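# Set the red roof piece upright on its base

## Task

Rotate the red roof-shaped piece until it sits on its base side. It only counts if the piece stays that way on its own, without the robot holding it. When finished, open the gripper, release the piece and move the arms away from it.

## Robot and tools

Robot: two 6-joint arms, left_arm and right_arm, each ending in a parallel two-finger gripper. All positions are given in one shared scene frame. Its origin is on the table top midway between the arms. +z is up, +x reaches out over the table, and left_arm sits on the +y side. The arm names are just labels and do not mean left or right in any image. Base poses are: left_arm at (+0.027, +0.294, 0) with quat_wxyz (+0.999, 0, 0, -0.052), and right_arm at (+0.029, -0.309, 0) with quat_wxyz (+0.997, 0, 0, +0.075). Any mounting plates and the metal frame behind the arms are fixed obstacles.

Gripper frame: the fingers point along the gripper's +z axis and close along its y axis. end_effector_position is the point between the pads, about 1 cm back from the fingertips. Quaternions are written w first.

Row format, shared by all motion tools: one flat list of 16 numbers covering both arms. The first 8 are left_arm: x, y, z (metres, an absolute place in the scene frame), then qw, qx, qy, qz (absolute orientation in the scene frame), then opening. The second 8 are the same for right_arm. opening runs from -1 (closed) to +1 (fully open, 0.094 m). A row may add 12 more numbers in 0..1. These are per-joint stiffness scales, left_arm's 6 then right_arm's 6. Each scale stays in effect until you send another.

execute_actions(actions): a list of up to 15 actions. Each action is a table of up to 15 rows, and each row lasts one step of 1/30 s. An action always runs 15 steps, and a short table repeats its last row. An empty list only returns the state and images. An action is refused for both arms if a target is more than 0.6 m from that gripper's current position along any of the gripper's axes. If the first action is malformed or fails that check, nothing runs. At every step the command is clipped to within 70 mm and 16 degrees of the measured pose, so a distant target takes several actions. To hold an orientation, resend the same quaternion rather than copying back the reported one, which drifts.

move(target, speed, blocking): target is a single 16-number row, an absolute pose for each gripper. Each gripper travels in a straight line, and all paths finish together, taking 0.5 to 10 s. speed is in m/s, from 0.002 to 0.5, default 0.25, and turning is capped at twice that in rad/s. Paths do not steer around obstacles or the other arm. The gripper opening is applied at the start. A faster approach, or a target set deeper past a contact, presses harder. The result adds a move: line with the ending: done, off_target, moving, held or fault. It also lists limits (paced = the pose was clipped; held = a check blocked some steps, and the arm may then move faster than speed) and each gripper's distance from its pose. With blocking=false you get a reply after 0.5 s. Until the move has ended, call wait or stop; other motion commands are refused.

wait(seconds 0..10): lets time pass while the arms hold their last command, and returns early if a running move ends. stop(): brakes the current move, which needs some room. The fingers keep moving. zoom_image(camera, region [x0,y0,x1,y1] in pixels, at most 504x504) gives a close-up of the latest image. The cameras are cam_head_left, cam_head_right, cam_high, cam_low, cam_left_wrist and cam_right_wrist, each 672x504. read_manual returns licence text only. finished_scene(scene) ends the scene for good, so call it only once the piece rests upright by itself.

Results: the state line shows each gripper's position and quaternion. grip_measured is the finger opening on the same -1..1 scale, and the last Joint positions entry is the opening in metres. Hand target lines show where the controller is currently steering. Step readings list positions, and HELD marks steps where an arm was held back. "pose unreachable" means the clearance check changed or blocked that arm's command. FAULT lines report arm stops. MOTOR HOT appears at 85 °C, and at 100 °C the arm drops its load. Joint torques are noisy and offset. Camera calibration (intrinsics and world-to-camera poses) comes with the task, with small per-scene errors.

Practical notes. Arms usually stop a centimetre or more short, most often low. Reported hand positions are less accurate at long reach. Joint ranges in rad: waist ±2.880, shoulder 0 to 3.142, elbow 0 to 3.019, wrist pitch -1.693 to 1.571, wrist yaw ±1.571, wrist roll ±2.094. To grip, command an opening about 0.03 below grip_measured; a smaller gap grips more gently. Finger force is about 50 to 62 N per pad. For an arm that should stay put, resend its last reported pose exactly, with its opening. Occasional outside tugs or pushes can happen.

Avoid: knocking anything off the table (that fails the task), collisions or hard pressing between the arms, dropping or slamming the piece, and fast hard pushes. The robot keeps moving while you think, and less robot time plus smooth, low-effort motion is better. Finish by opening the gripper and pulling the arms clear, with the piece resting on its base.

Each tool is called after ">>>" as name(argument=value, ...) on one line, values as JSON.

## Session

>>> execute_actions(actions=[])

Scene clock: 0.00 s.
left_arm: end_effector_position=(+0.4395, +0.8889, +0.3975) grip_measured=+1.000 end_effector_quat_wxyz=(+0.653, -0.193, +0.690, -0.246) | right_arm: end_effector_position=(+0.2209, +0.2644, +0.1439) grip_measured=+1.000 end_effector_quat_wxyz=(-0.242, +0.790, -0.192, -0.529)
Joint positions: left_arm=[ 1.299  1.888  1.731  0.062  1.281 -0.542  0.094] | right_arm=[ 0.827  1.941  1.429 -0.847 -1.234 -1.538  0.094]
Joint velocities: left_arm=[-0.005 -0.005 -0.012 -0.022 -0.095 -0.007  0.   ] | right_arm=[ 0.005 -0.024 -0.027 -0.007  0.051  0.022  0.   ]
Joint torques (N m, as the arm reports them, + toward a larger angle): no reading
Hand target (left_arm): +0.440, +0.891, +0.411; +0.659, -0.182, +0.690, -0.238
Hand target (right_arm): +0.225, +0.271, +0.155; -0.254, +0.792, -0.183, -0.525
Joint stiffness scale: left_arm=[1. 1. 1. 1. 1. 1.] | right_arm=[1. 1. 1. 1. 1. 1.]

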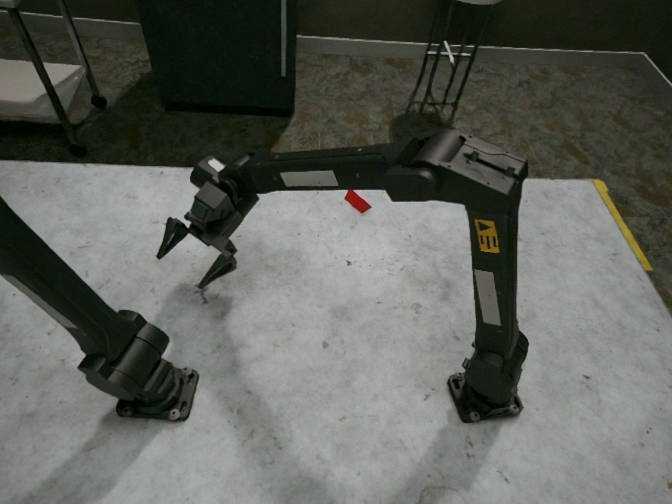

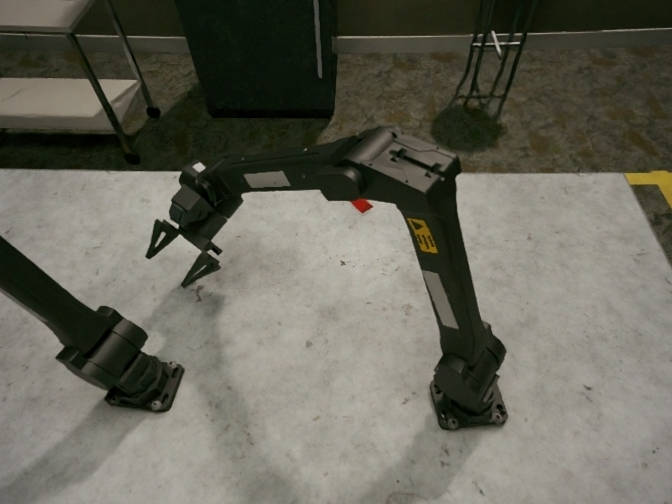

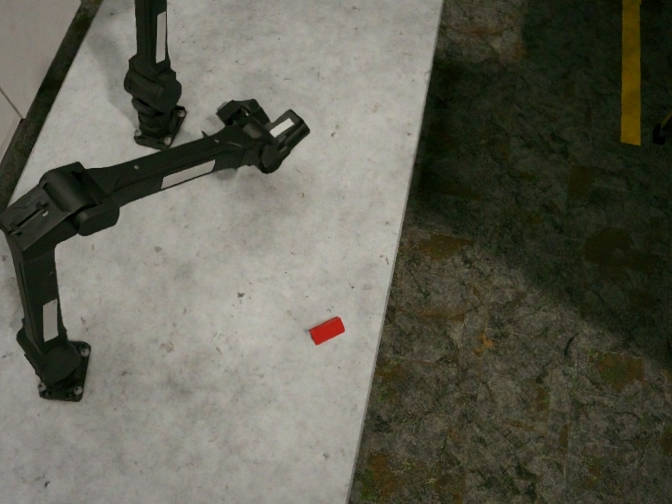

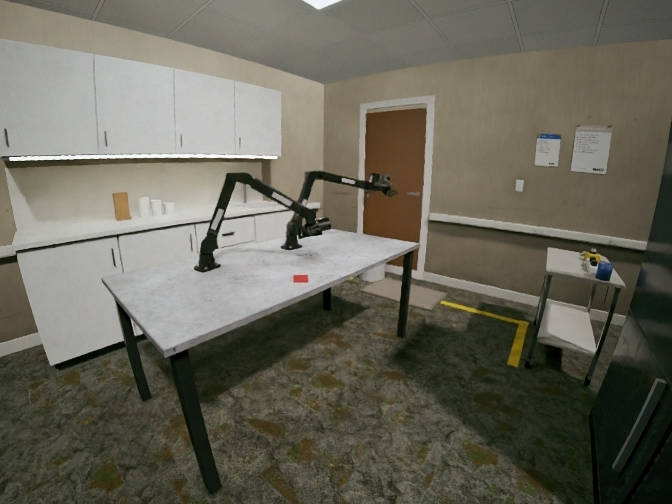

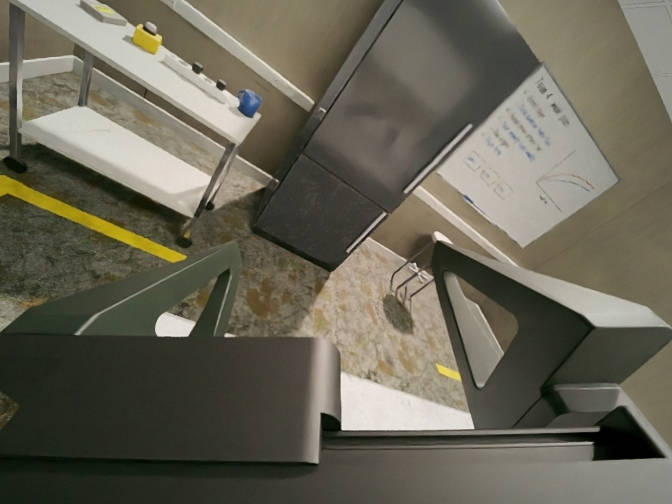

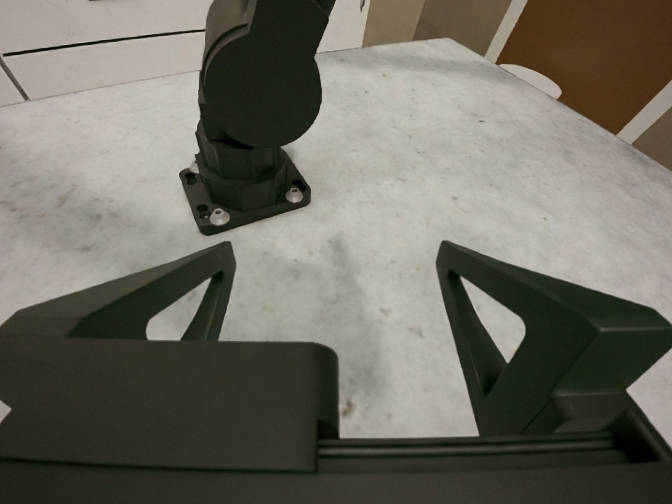

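>>> move(target=[0.44,0.891,0.411,0.659,-0.182,0.69,-0.238,1,0.42,-0.12,0.2,0,-0.216,0.976,0,1], speed=0.4)

>>> zoom_image(camera="cam_head_left", region=[310,160,410,235])

>>> zoom_image(camera="cam_high", region=[280,295,380,370])

>>> zoom_image(camera="cam_low", region=[270,255,330,300])

Scene clock: 10.90 s.
left_arm: end_effector_position=(+0.4395, +0.8889, +0.3975) grip_measured=+1.000 end_effector_quat_wxyz=(+0.653, -0.193, +0.690, -0.246) | right_arm: end_effector_position=(+0.4084, -0.1229, +0.1809) grip_measured=+1.000 end_effector_quat_wxyz=(-0.012, -0.227, +0.974, -0.006)
Joint positions: left_arm=[ 1.299  1.888  1.731  0.062  1.281 -0.542  0.094] | right_arm=[ 0.309  1.485  1.255 -1.366  0.006  0.001  0.094]
Joint velocities: left_arm=[-0.005  0.005  0.012 -0.017 -0.037  0.022  0.   ] | right_arm=[-0.015 -0.015  0.007  0.007 -0.051 -0.007  0.   ]
Joint torques (N m, as the arm reports them, + toward a larger angle): left_arm=[  0.68 -24.02  11.75   2.25   0.24   0.05] | right_arm=[ -0.22 -12.12  15.73  -0.86   0.16   0.22]
Hand target (left_arm): +0.440, +0.891, +0.411; +0.659, -0.182, +0.690, -0.238
Hand target (right_arm): +0.424, -0.117, +0.197; +0.004, -0.216, +0.976, -0.004
Off the commanded pose (left_arm): 0.014 m, 2 deg.
Off the commanded pose (right_arm): 0.023 m, 2 deg.
Joint stiffness scale: left_arm=[1. 1. 1. 1. 1. 1.] | right_arm=[1. 1. 1. 1. 1. 1.]
move: off_target (left_arm, right_arm)
camera_calibration (this result's frames):
cam_right_wrist: T_world_to_cam=[[0.437405, -0.899245, -0.00598073, -0.286188], [-0.71622, -0.352386, 0.602373, 0.148051], [-0.543789, -0.259198, -0.798192, 0.460909], [0, 0, 0, 1]] pos_world=[0.481854, -0.0857156, 0.277]

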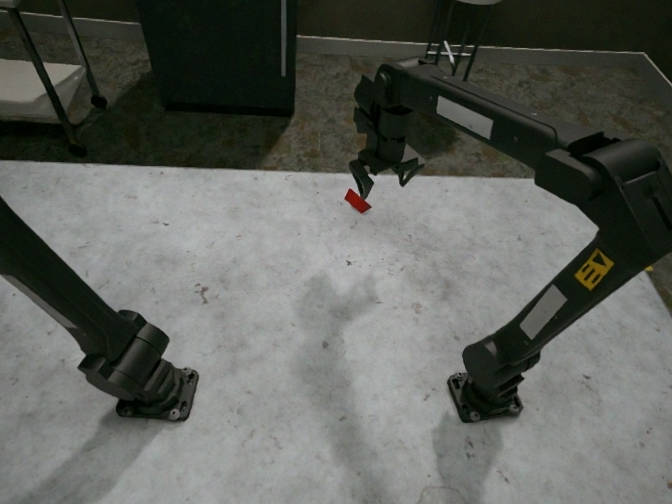

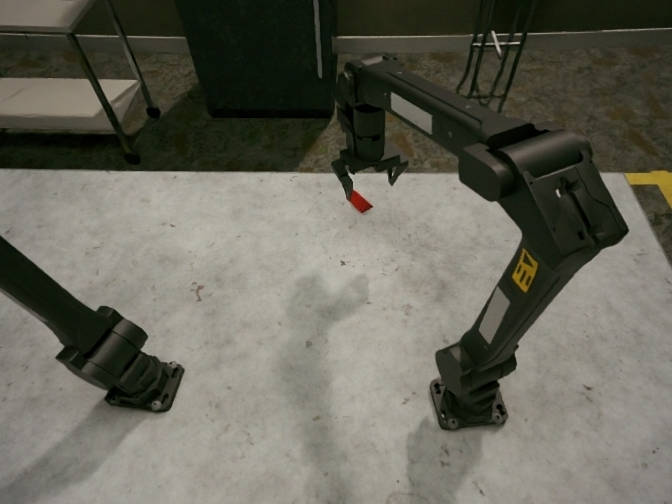

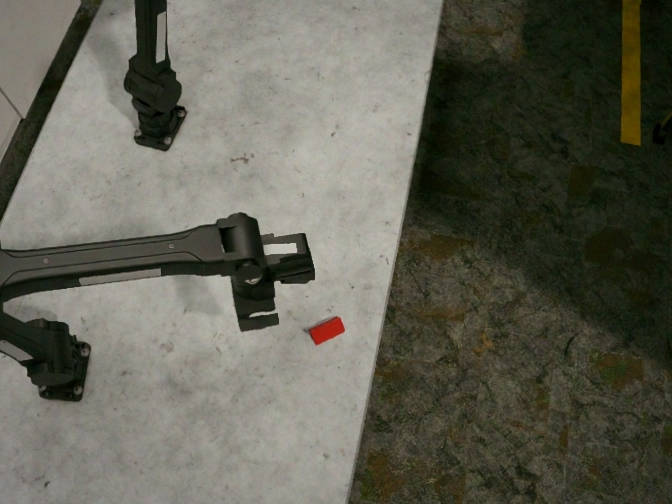

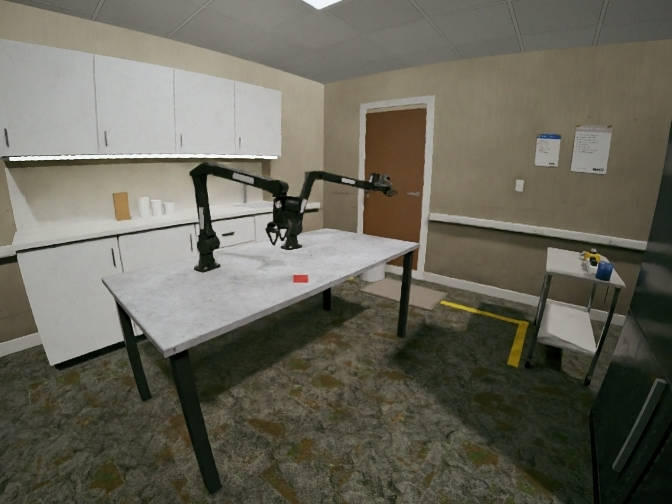

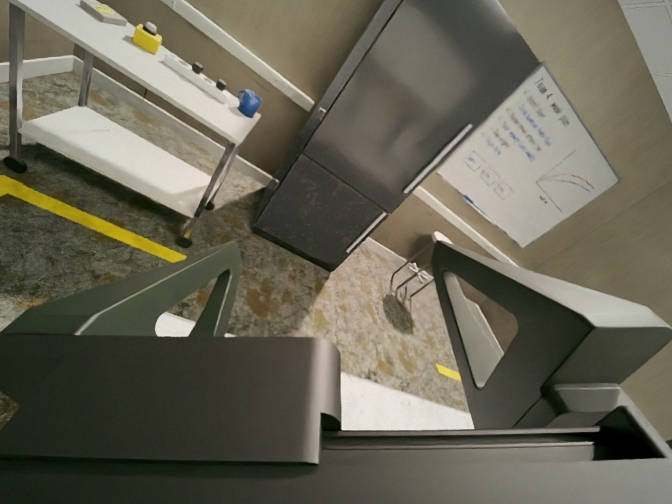

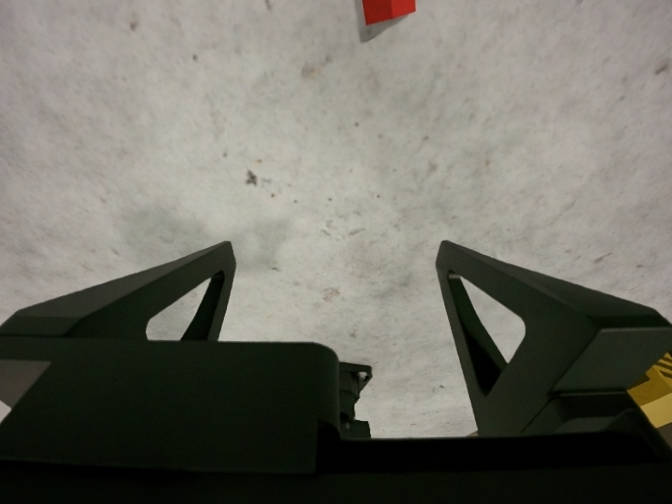

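Region (310, 160, 410, 235) of cam_head_left's 672x504 image, scaled by 5.040, with more detail than that image has; it fills the top 378 rows of this view, and the rest is white.

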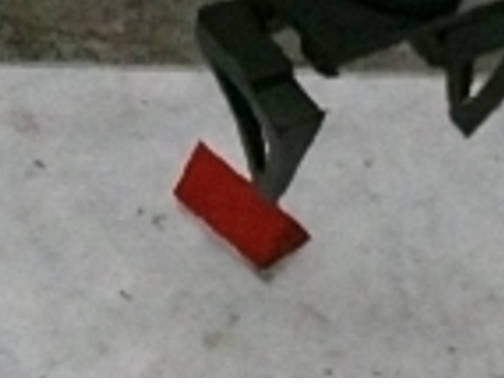

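Region (280, 295, 380, 370) of cam_high's 672x504 image, scaled by 5.040, with more detail than that image has; it fills the top 378 rows of this view, and the rest is white.

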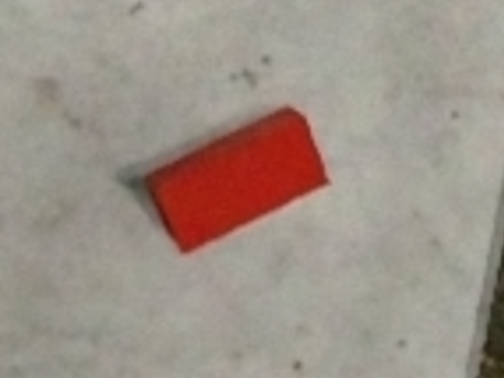

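Region (270, 255, 330, 300) of cam_low's 672x504 image, scaled by 8.400, with more detail than that image has; it fills the top 378 rows of this view, and the rest is white.

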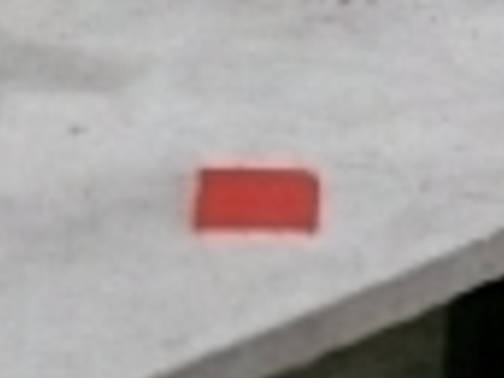

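>>> move(target=[0.44,0.891,0.411,0.659,-0.182,0.69,-0.238,1,0.40,-0.17,0.10,0.611,-0.237,0.728,0.199,1], speed=0.4)

>>> zoom_image(camera="cam_right_wrist", region=[220,100,460,280])

>>> zoom_image(camera="cam_head_right", region=[310,160,410,235])

Scene clock: 18.60 s.
left_arm: end_effector_position=(+0.4395, +0.8889, +0.3975) grip_measured=+1.000 end_effector_quat_wxyz=(+0.653, -0.193, +0.690, -0.246) | right_arm: end_effector_position=(+0.4019, -0.1687, +0.1000) grip_measured=+1.000 end_effector_quat_wxyz=(+0.609, -0.254, +0.727, +0.190)
Joint positions: left_arm=[ 1.299  1.888  1.731  0.062  1.281 -0.542  0.094] | right_arm=[ 0.017  1.489  0.21   1.069 -0.463 -0.128  0.094]
Joint velocities: left_arm=[ 0.015 -0.005 -0.002 -0.007 -0.125 -0.007  0.   ] | right_arm=[-0.005 -0.015  0.007  0.012  0.066  0.037  0.   ]
Joint torques (N m, as the arm reports them, + toward a larger angle): left_arm=[  0.94 -23.91  11.81   2.33   0.26   0.06] | right_arm=[-0.09 -6.01  4.12  2.62 -0.19  0.21]
Hand target (left_arm): +0.440, +0.891, +0.411; +0.659, -0.182, +0.690, -0.238
Hand target (right_arm): +0.401, -0.171, +0.101; +0.612, -0.247, +0.726, +0.194
Off the commanded pose (left_arm): 0.014 m, 2 deg.
Off the commanded pose (right_arm): 0.002 m, 2 deg.
Joint stiffness scale: left_arm=[1. 1. 1. 1. 1. 1.] | right_arm=[1. 1. 1. 1. 1. 1.]
move: off_target (left_arm)
camera_calibration (this result's frames):
cam_right_wrist: T_world_to_cam=[[0.609844, -0.792122, 0.0251499, -0.379369], [-0.563008, -0.455351, -0.689694, 0.226212], [0.557774, 0.406446, -0.723664, 0.0430319], [0, 0, 0, 1]] pos_world=[0.334713, -0.21499, 0.196699]

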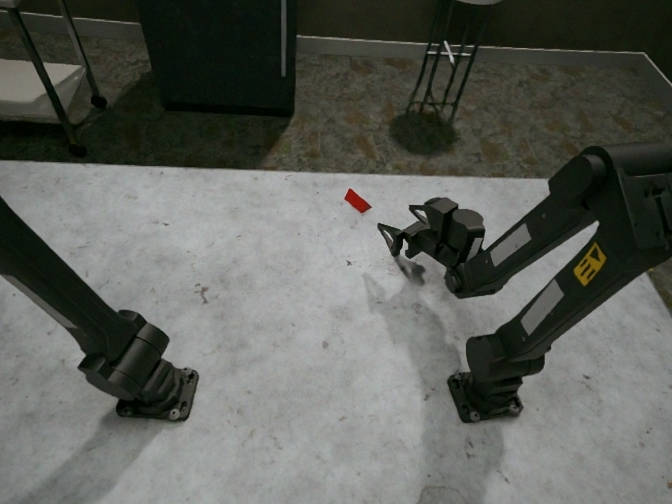

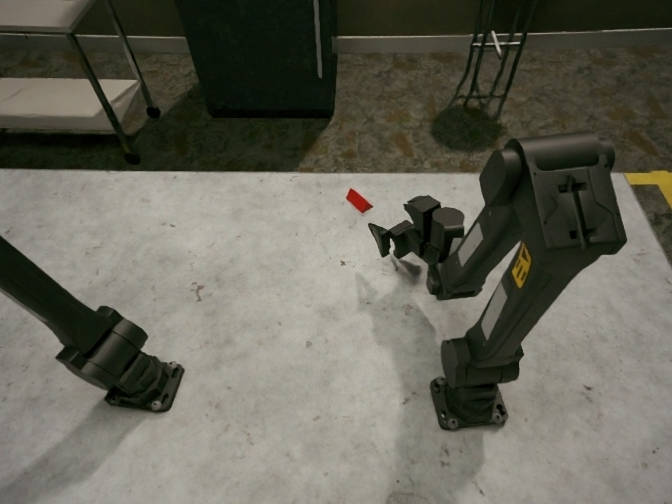

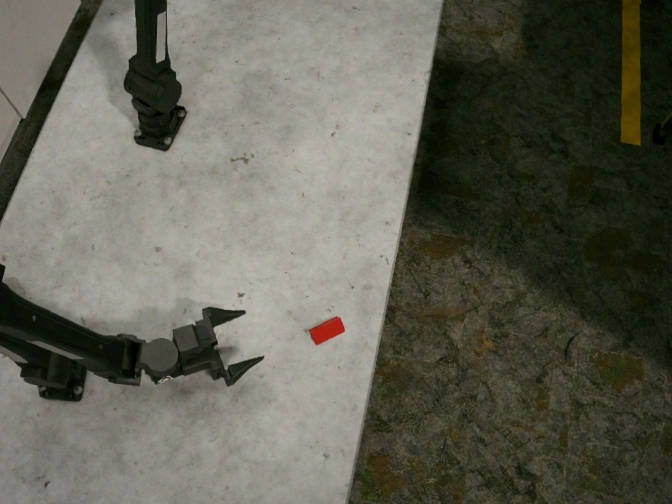

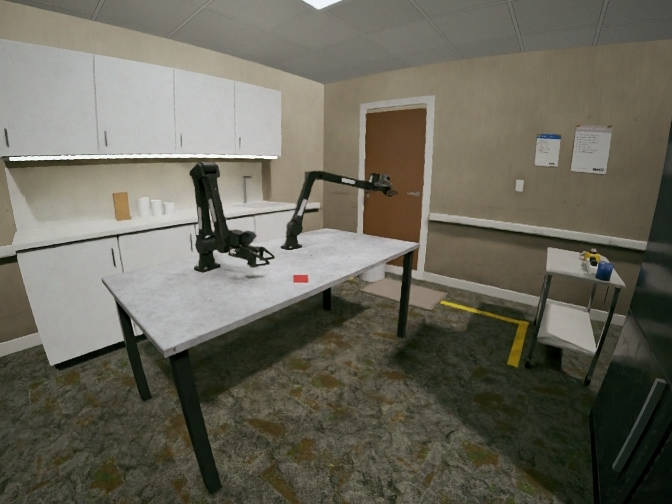

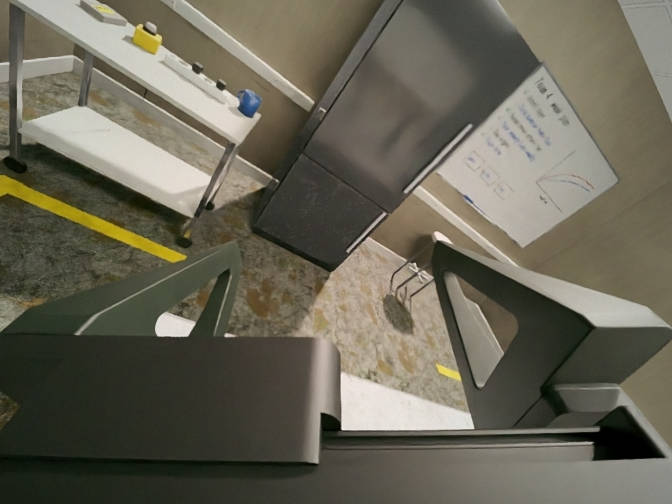

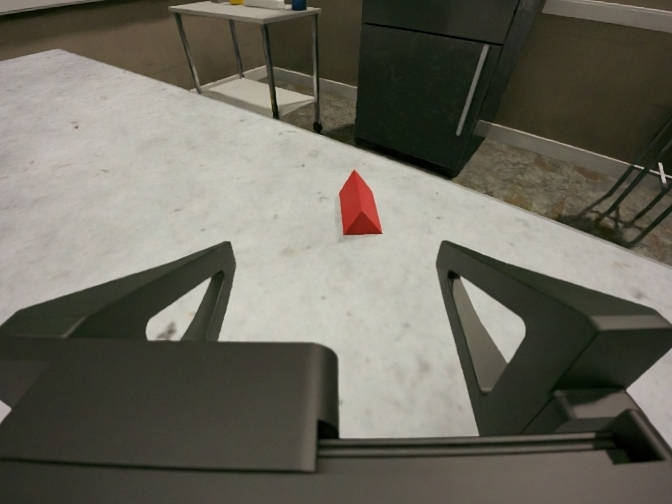

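Region (220, 100, 460, 280) of cam_right_wrist's 672x504 image, scaled by 2.100, with more detail than that image has; it fills the top 378 rows of this view, and the rest is white.

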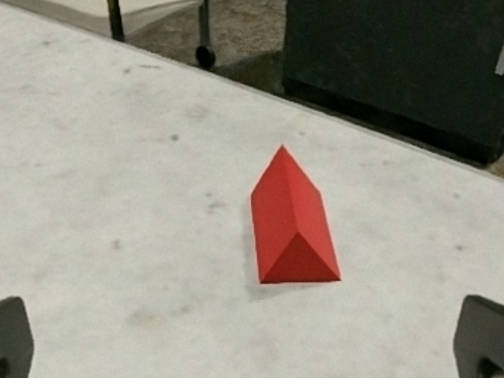

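Region (310, 160, 410, 235) of cam_head_right's 672x504 image, scaled by 5.040, with more detail than that image has; it fills the top 378 rows of this view, and the rest is white.

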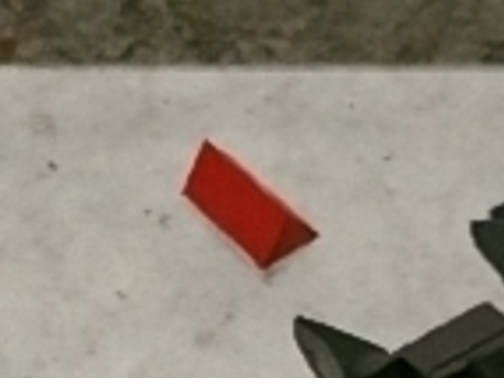

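>>> move(target=[0.44,0.891,0.411,0.659,-0.182,0.69,-0.238,1,0.48,-0.12,0.15,0,0,1,0,1], speed=0.4)

>>> move(target=[0.44,0.891,0.411,0.659,-0.182,0.69,-0.238,1,0.57,-0.11,0.09,-0.25,0.406,0.871,0.117,1], speed=0.4)

Scene clock: 38.70 s.
left_arm: end_effector_position=(+0.4395, +0.8889, +0.3975) grip_measured=+1.000 end_effector_quat_wxyz=(+0.653, -0.193, +0.690, -0.246) | right_arm: end_effector_position=(+0.4647, -0.1289, +0.1361) grip_measured=+1.000 end_effector_quat_wxyz=(-0.017, -0.001, +1.000, +0.001)
Joint positions: left_arm=[ 1.299  1.888  1.731  0.062  1.281 -0.542  0.094] | right_arm=[ 0.238  1.643  1.319 -1.277 -0.014  0.385  0.094]
Joint velocities: left_arm=[-0.005 -0.005 -0.002 -0.002 -0.066  0.081  0.   ] | right_arm=[ 0.005  0.005  0.002 -0.002  0.066  0.007  0.   ]
Joint torques (N m, as the arm reports them, + toward a larger angle): left_arm=[  0.23 -23.85  11.64   2.21   0.24   0.06] | right_arm=[  1.1  -13.5   14.85  -0.87  -0.11   0.23]
Hand target (left_arm): +0.440, +0.891, +0.411; +0.659, -0.182, +0.690, -0.238
Hand target (right_arm): +0.478, -0.118, +0.150; -0.004, +0.004, +1.000, +0.009
Off the commanded pose (left_arm): 0.014 m, 2 deg.
Off the commanded pose (right_arm): 0.023 m, 2 deg.
Joint stiffness scale: left_arm=[1. 1. 1. 1. 1. 1.] | right_arm=[1. 1. 1. 1. 1. 1.]
move: off_target (left_arm, right_arm)
camera_calibration (this result's frames):
cam_right_wrist: T_world_to_cam=[[-0.00325501, -0.999899, -0.0138479, -0.123598], [-0.793286, -0.00584935, 0.608822, 0.292764], [-0.608841, 0.0129671, -0.793186, 0.51884], [0, 0, 0, 1]] pos_world=[0.547734, -0.128601, 0.231584]

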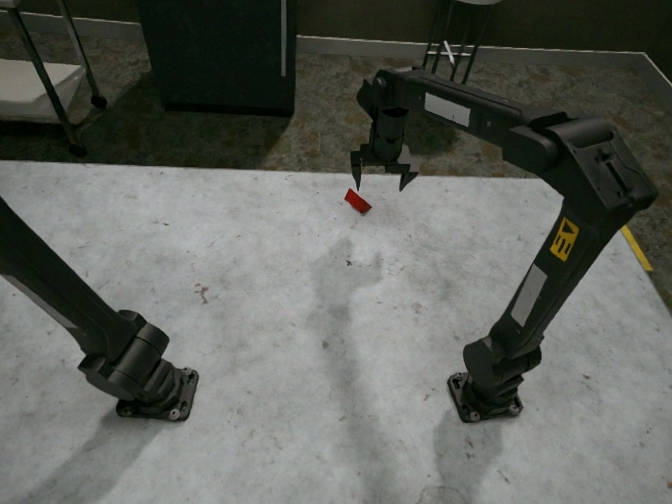

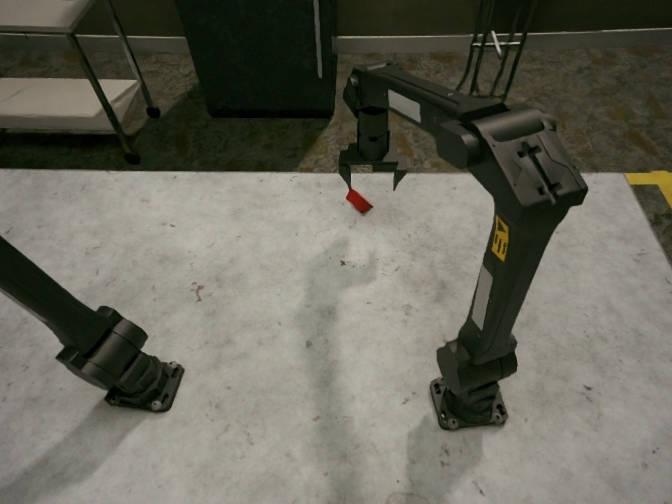

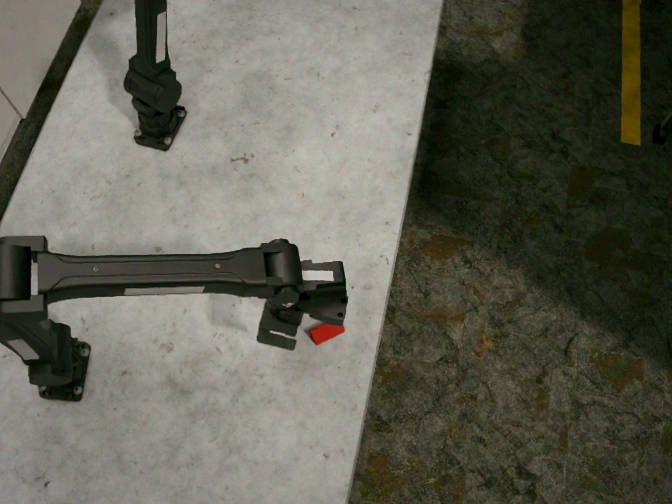

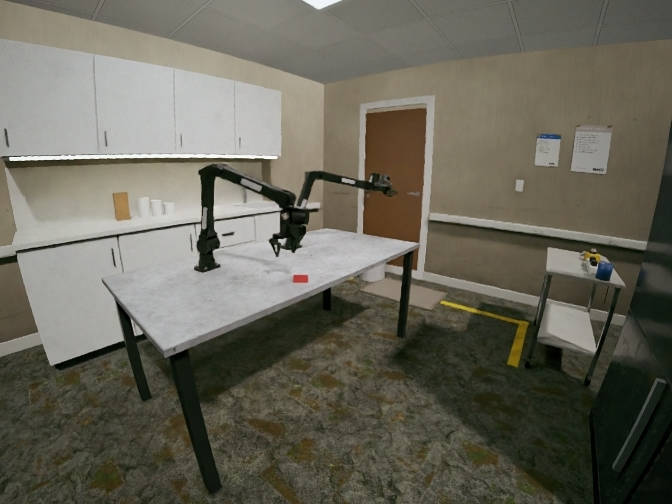

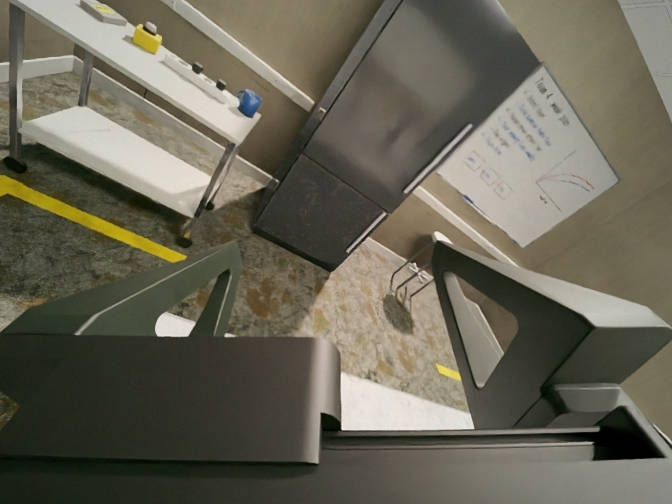

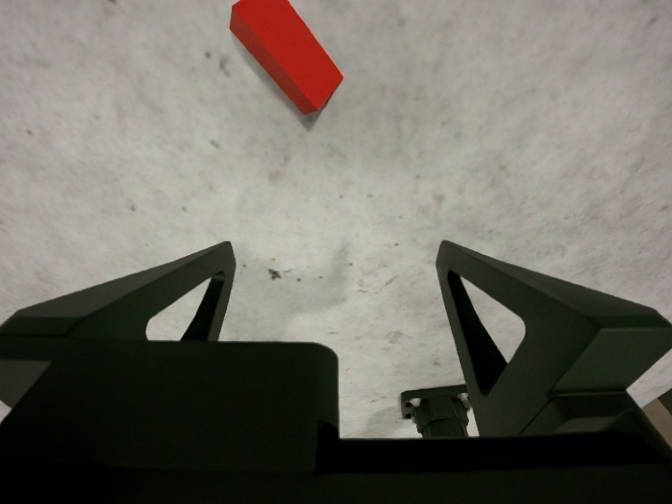

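Scene clock: 40.57 s.
left_arm: end_effector_position=(+0.4395, +0.8889, +0.3975) grip_measured=+1.000 end_effector_quat_wxyz=(+0.653, -0.193, +0.690, -0.246) | right_arm: end_effector_position=(+0.5558, -0.1116, +0.0831) grip_measured=+1.000 end_effector_quat_wxyz=(-0.253, +0.400, +0.874, +0.112)
Joint positions: left_arm=[ 1.299  1.888  1.731  0.062  1.281 -0.542  0.094] | right_arm=[ 0.067  2.075  1.727 -1.52  -0.483  1.002  0.094]
Joint velocities: left_arm=[-0.005 -0.005 -0.007  0.002 -0.066  0.022  0.   ] | right_arm=[-0.015  0.005 -0.007 -0.002 -0.022 -0.051  0.   ]
Joint torques (N m, as the arm reports them, + toward a larger angle): left_arm=[  0.69 -23.82  11.69   2.45   0.28   0.04] | right_arm=[ -0.28 -19.06  14.3   -1.61  -0.34   0.26]
Hand target (left_arm): +0.440, +0.891, +0.411; +0.659, -0.182, +0.690, -0.238
Hand target (right_arm): +0.570, -0.110, +0.091; -0.247, +0.408, +0.871, +0.118
Off the commanded pose (left_arm): 0.014 m, 2 deg.
Off the commanded pose (right_arm): 0.016 m, 1 deg.
Joint stiffness scale: left_arm=[1. 1. 1. 1. 1. 1.] | right_arm=[1. 1. 1. 1. 1. 1.]
move: off_target (left_arm, right_arm)
camera_calibration (this result's frames):
cam_right_wrist: T_world_to_cam=[[-0.762626, -0.646839, -0.000824301, 0.3536], [-0.245559, 0.288335, 0.925507, 0.0994835], [-0.598417, 0.706018, -0.378729, 0.569163], [0, 0, 0, 1]] pos_world=[0.63469, -0.201801, 0.123777]

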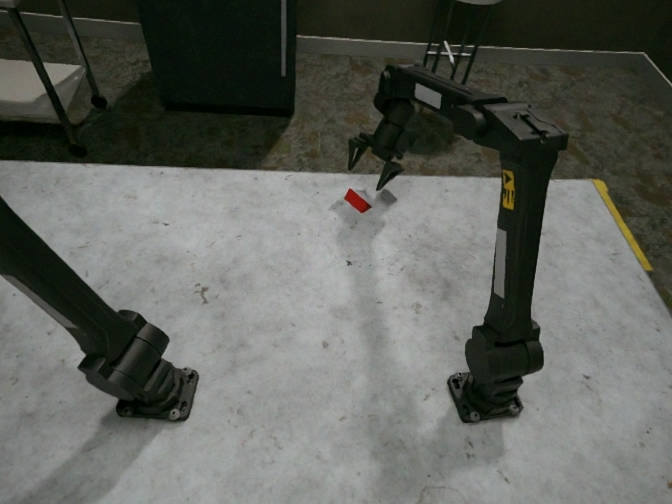

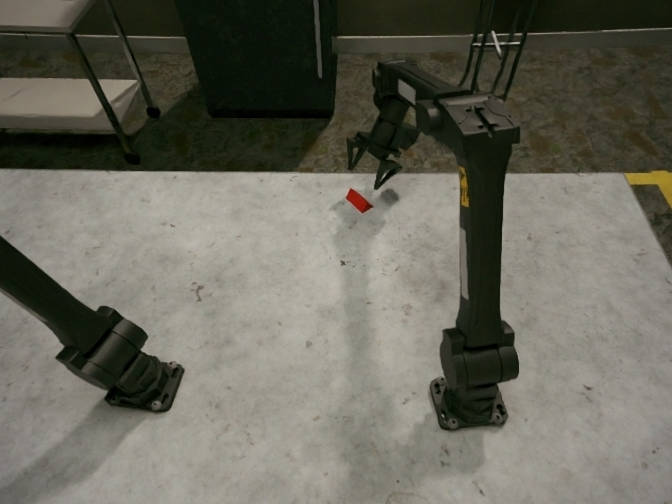

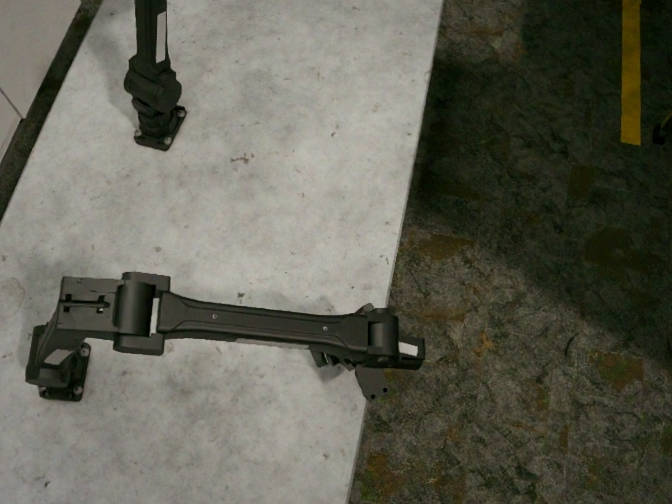

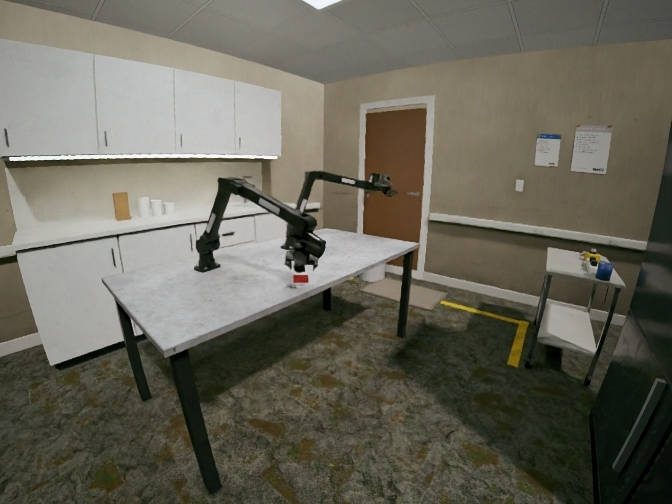

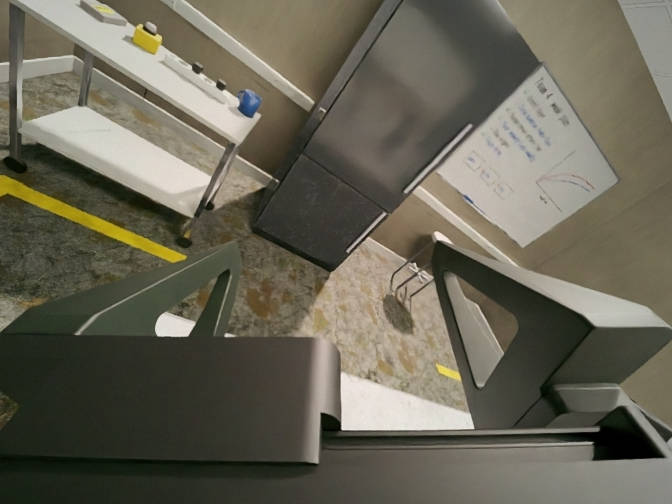

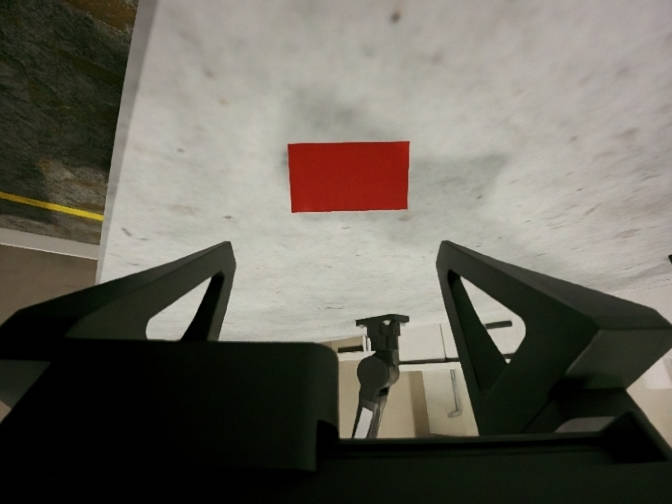

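>>> move(target=[0.44,0.891,0.411,0.659,-0.182,0.69,-0.238,1,0.548,-0.093,0.03,-0.25,0.406,0.871,0.117,1], speed=0.1)

>>> zoom_image(camera="cam_head_right", region=[310,160,410,235])

Scene clock: 45.40 s.
left_arm: end_effector_position=(+0.4395, +0.8889, +0.3975) grip_measured=+1.000 end_effector_quat_wxyz=(+0.653, -0.193, +0.690, -0.246) | right_arm: end_effector_position=(+0.5499, -0.0962, +0.0410) grip_measured=+1.000 end_effector_quat_wxyz=(-0.245, +0.400, +0.875, +0.121)
Joint positions: left_arm=[ 1.299  1.888  1.731  0.062  1.281 -0.542  0.094] | right_arm=[ 0.093  2.095  1.646 -1.379 -0.495  1.035  0.094]
Joint velocities: left_arm=[-0.005 -0.005 -0.012 -0.012 -0.037 -0.022  0.   ] | right_arm=[-0.024 -0.005 -0.002  0.002 -0.051 -0.081  0.   ]
Joint torques (N m, as the arm reports them, + toward a larger angle): left_arm=[  0.71 -24.06  11.69   2.38   0.26   0.03] | right_arm=[  0.7  -19.2    8.52  -0.31  -0.35   0.21]
Hand target (left_arm): +0.440, +0.891, +0.411; +0.659, -0.182, +0.690, -0.238
Hand target (right_arm): +0.548, -0.093, +0.030; -0.250, +0.406, +0.871, +0.117
Off the commanded pose (left_arm): 0.014 m, 2 deg.
Off the commanded pose (right_arm): 0.012 m, 1 deg.
Joint stiffness scale: left_arm=[1. 1. 1. 1. 1. 1.] | right_arm=[1. 1. 1. 1. 1. 1.]
move: off_target (left_arm, right_arm)
camera_calibration (this result's frames):
cam_right_wrist: T_world_to_cam=[[-0.765713, -0.642762, -0.023273, 0.362053], [-0.265034, 0.282349, 0.921974, 0.142877], [-0.586038, 0.712135, -0.386552, 0.532908], [0, 0, 0, 1]] pos_world=[0.6274, -0.18713, 0.0826939]

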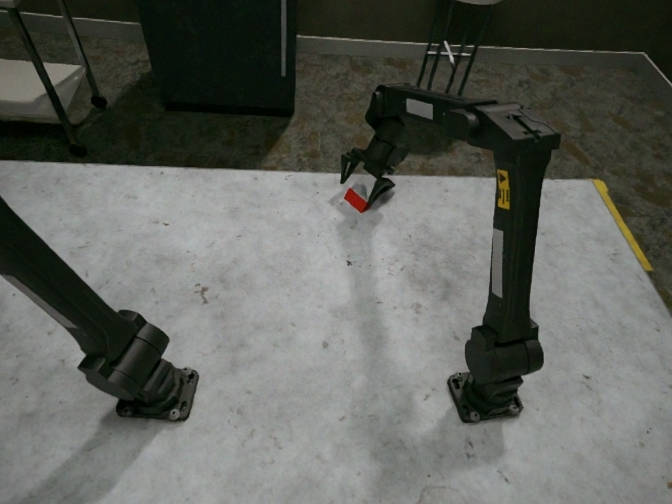

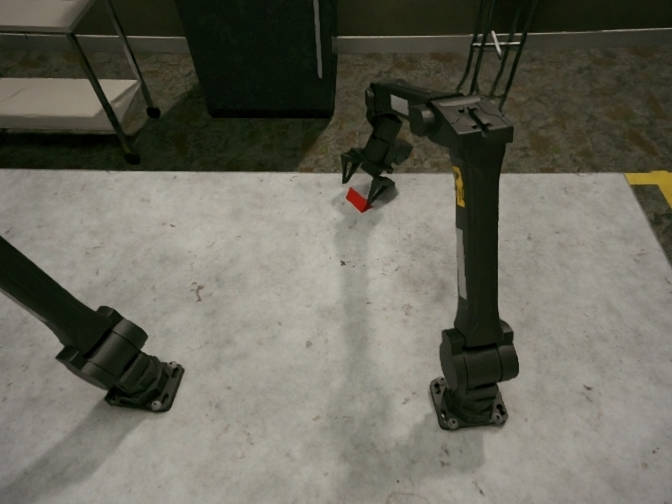

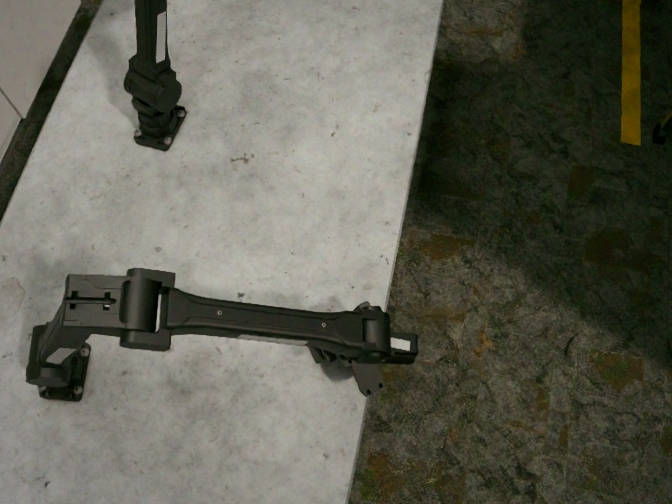

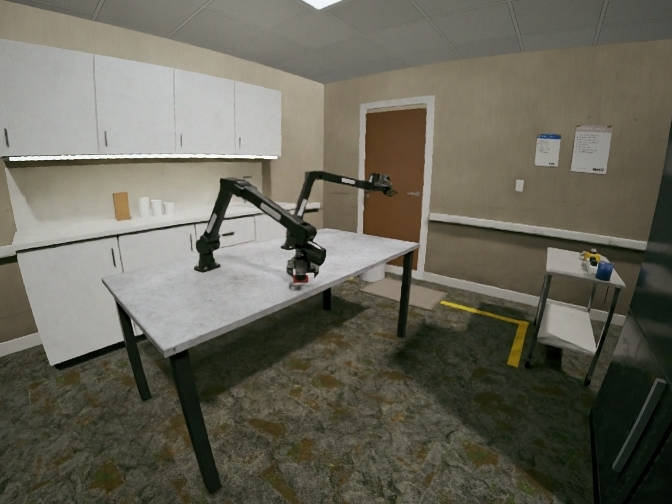

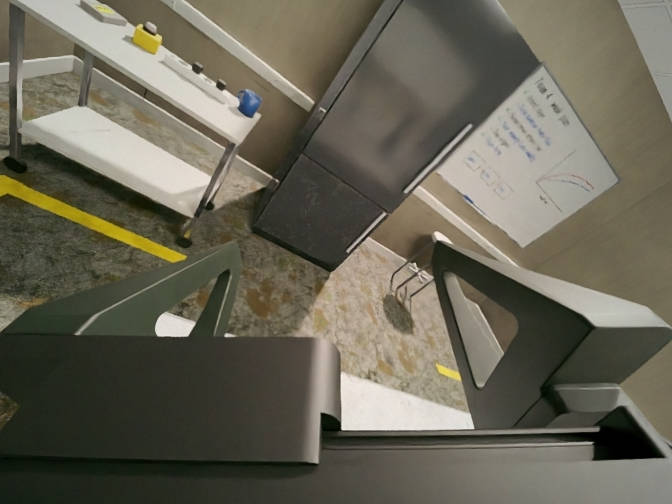

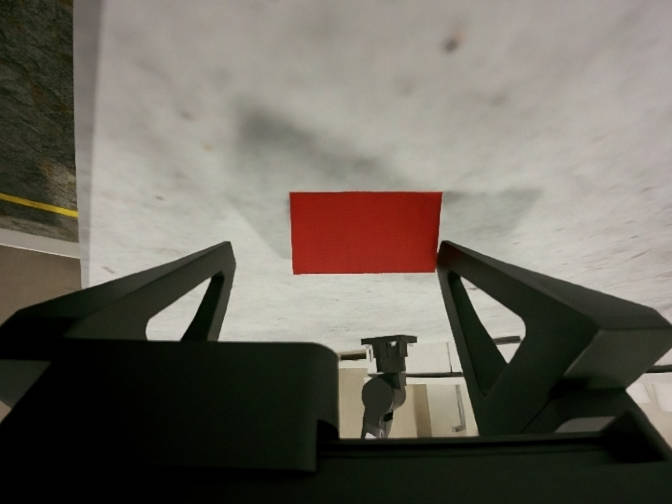

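Region (310, 160, 410, 235) of cam_head_right's 672x504 image, scaled by 5.040, with more detail than that image has; it fills the top 378 rows of this view, and the rest is white.

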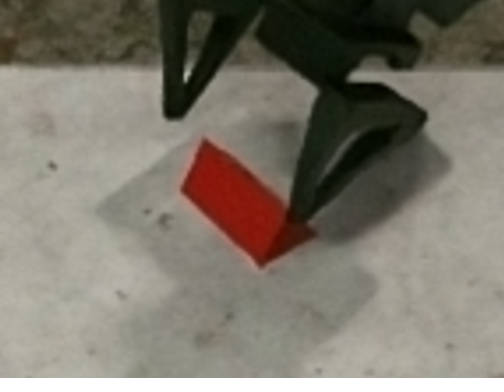

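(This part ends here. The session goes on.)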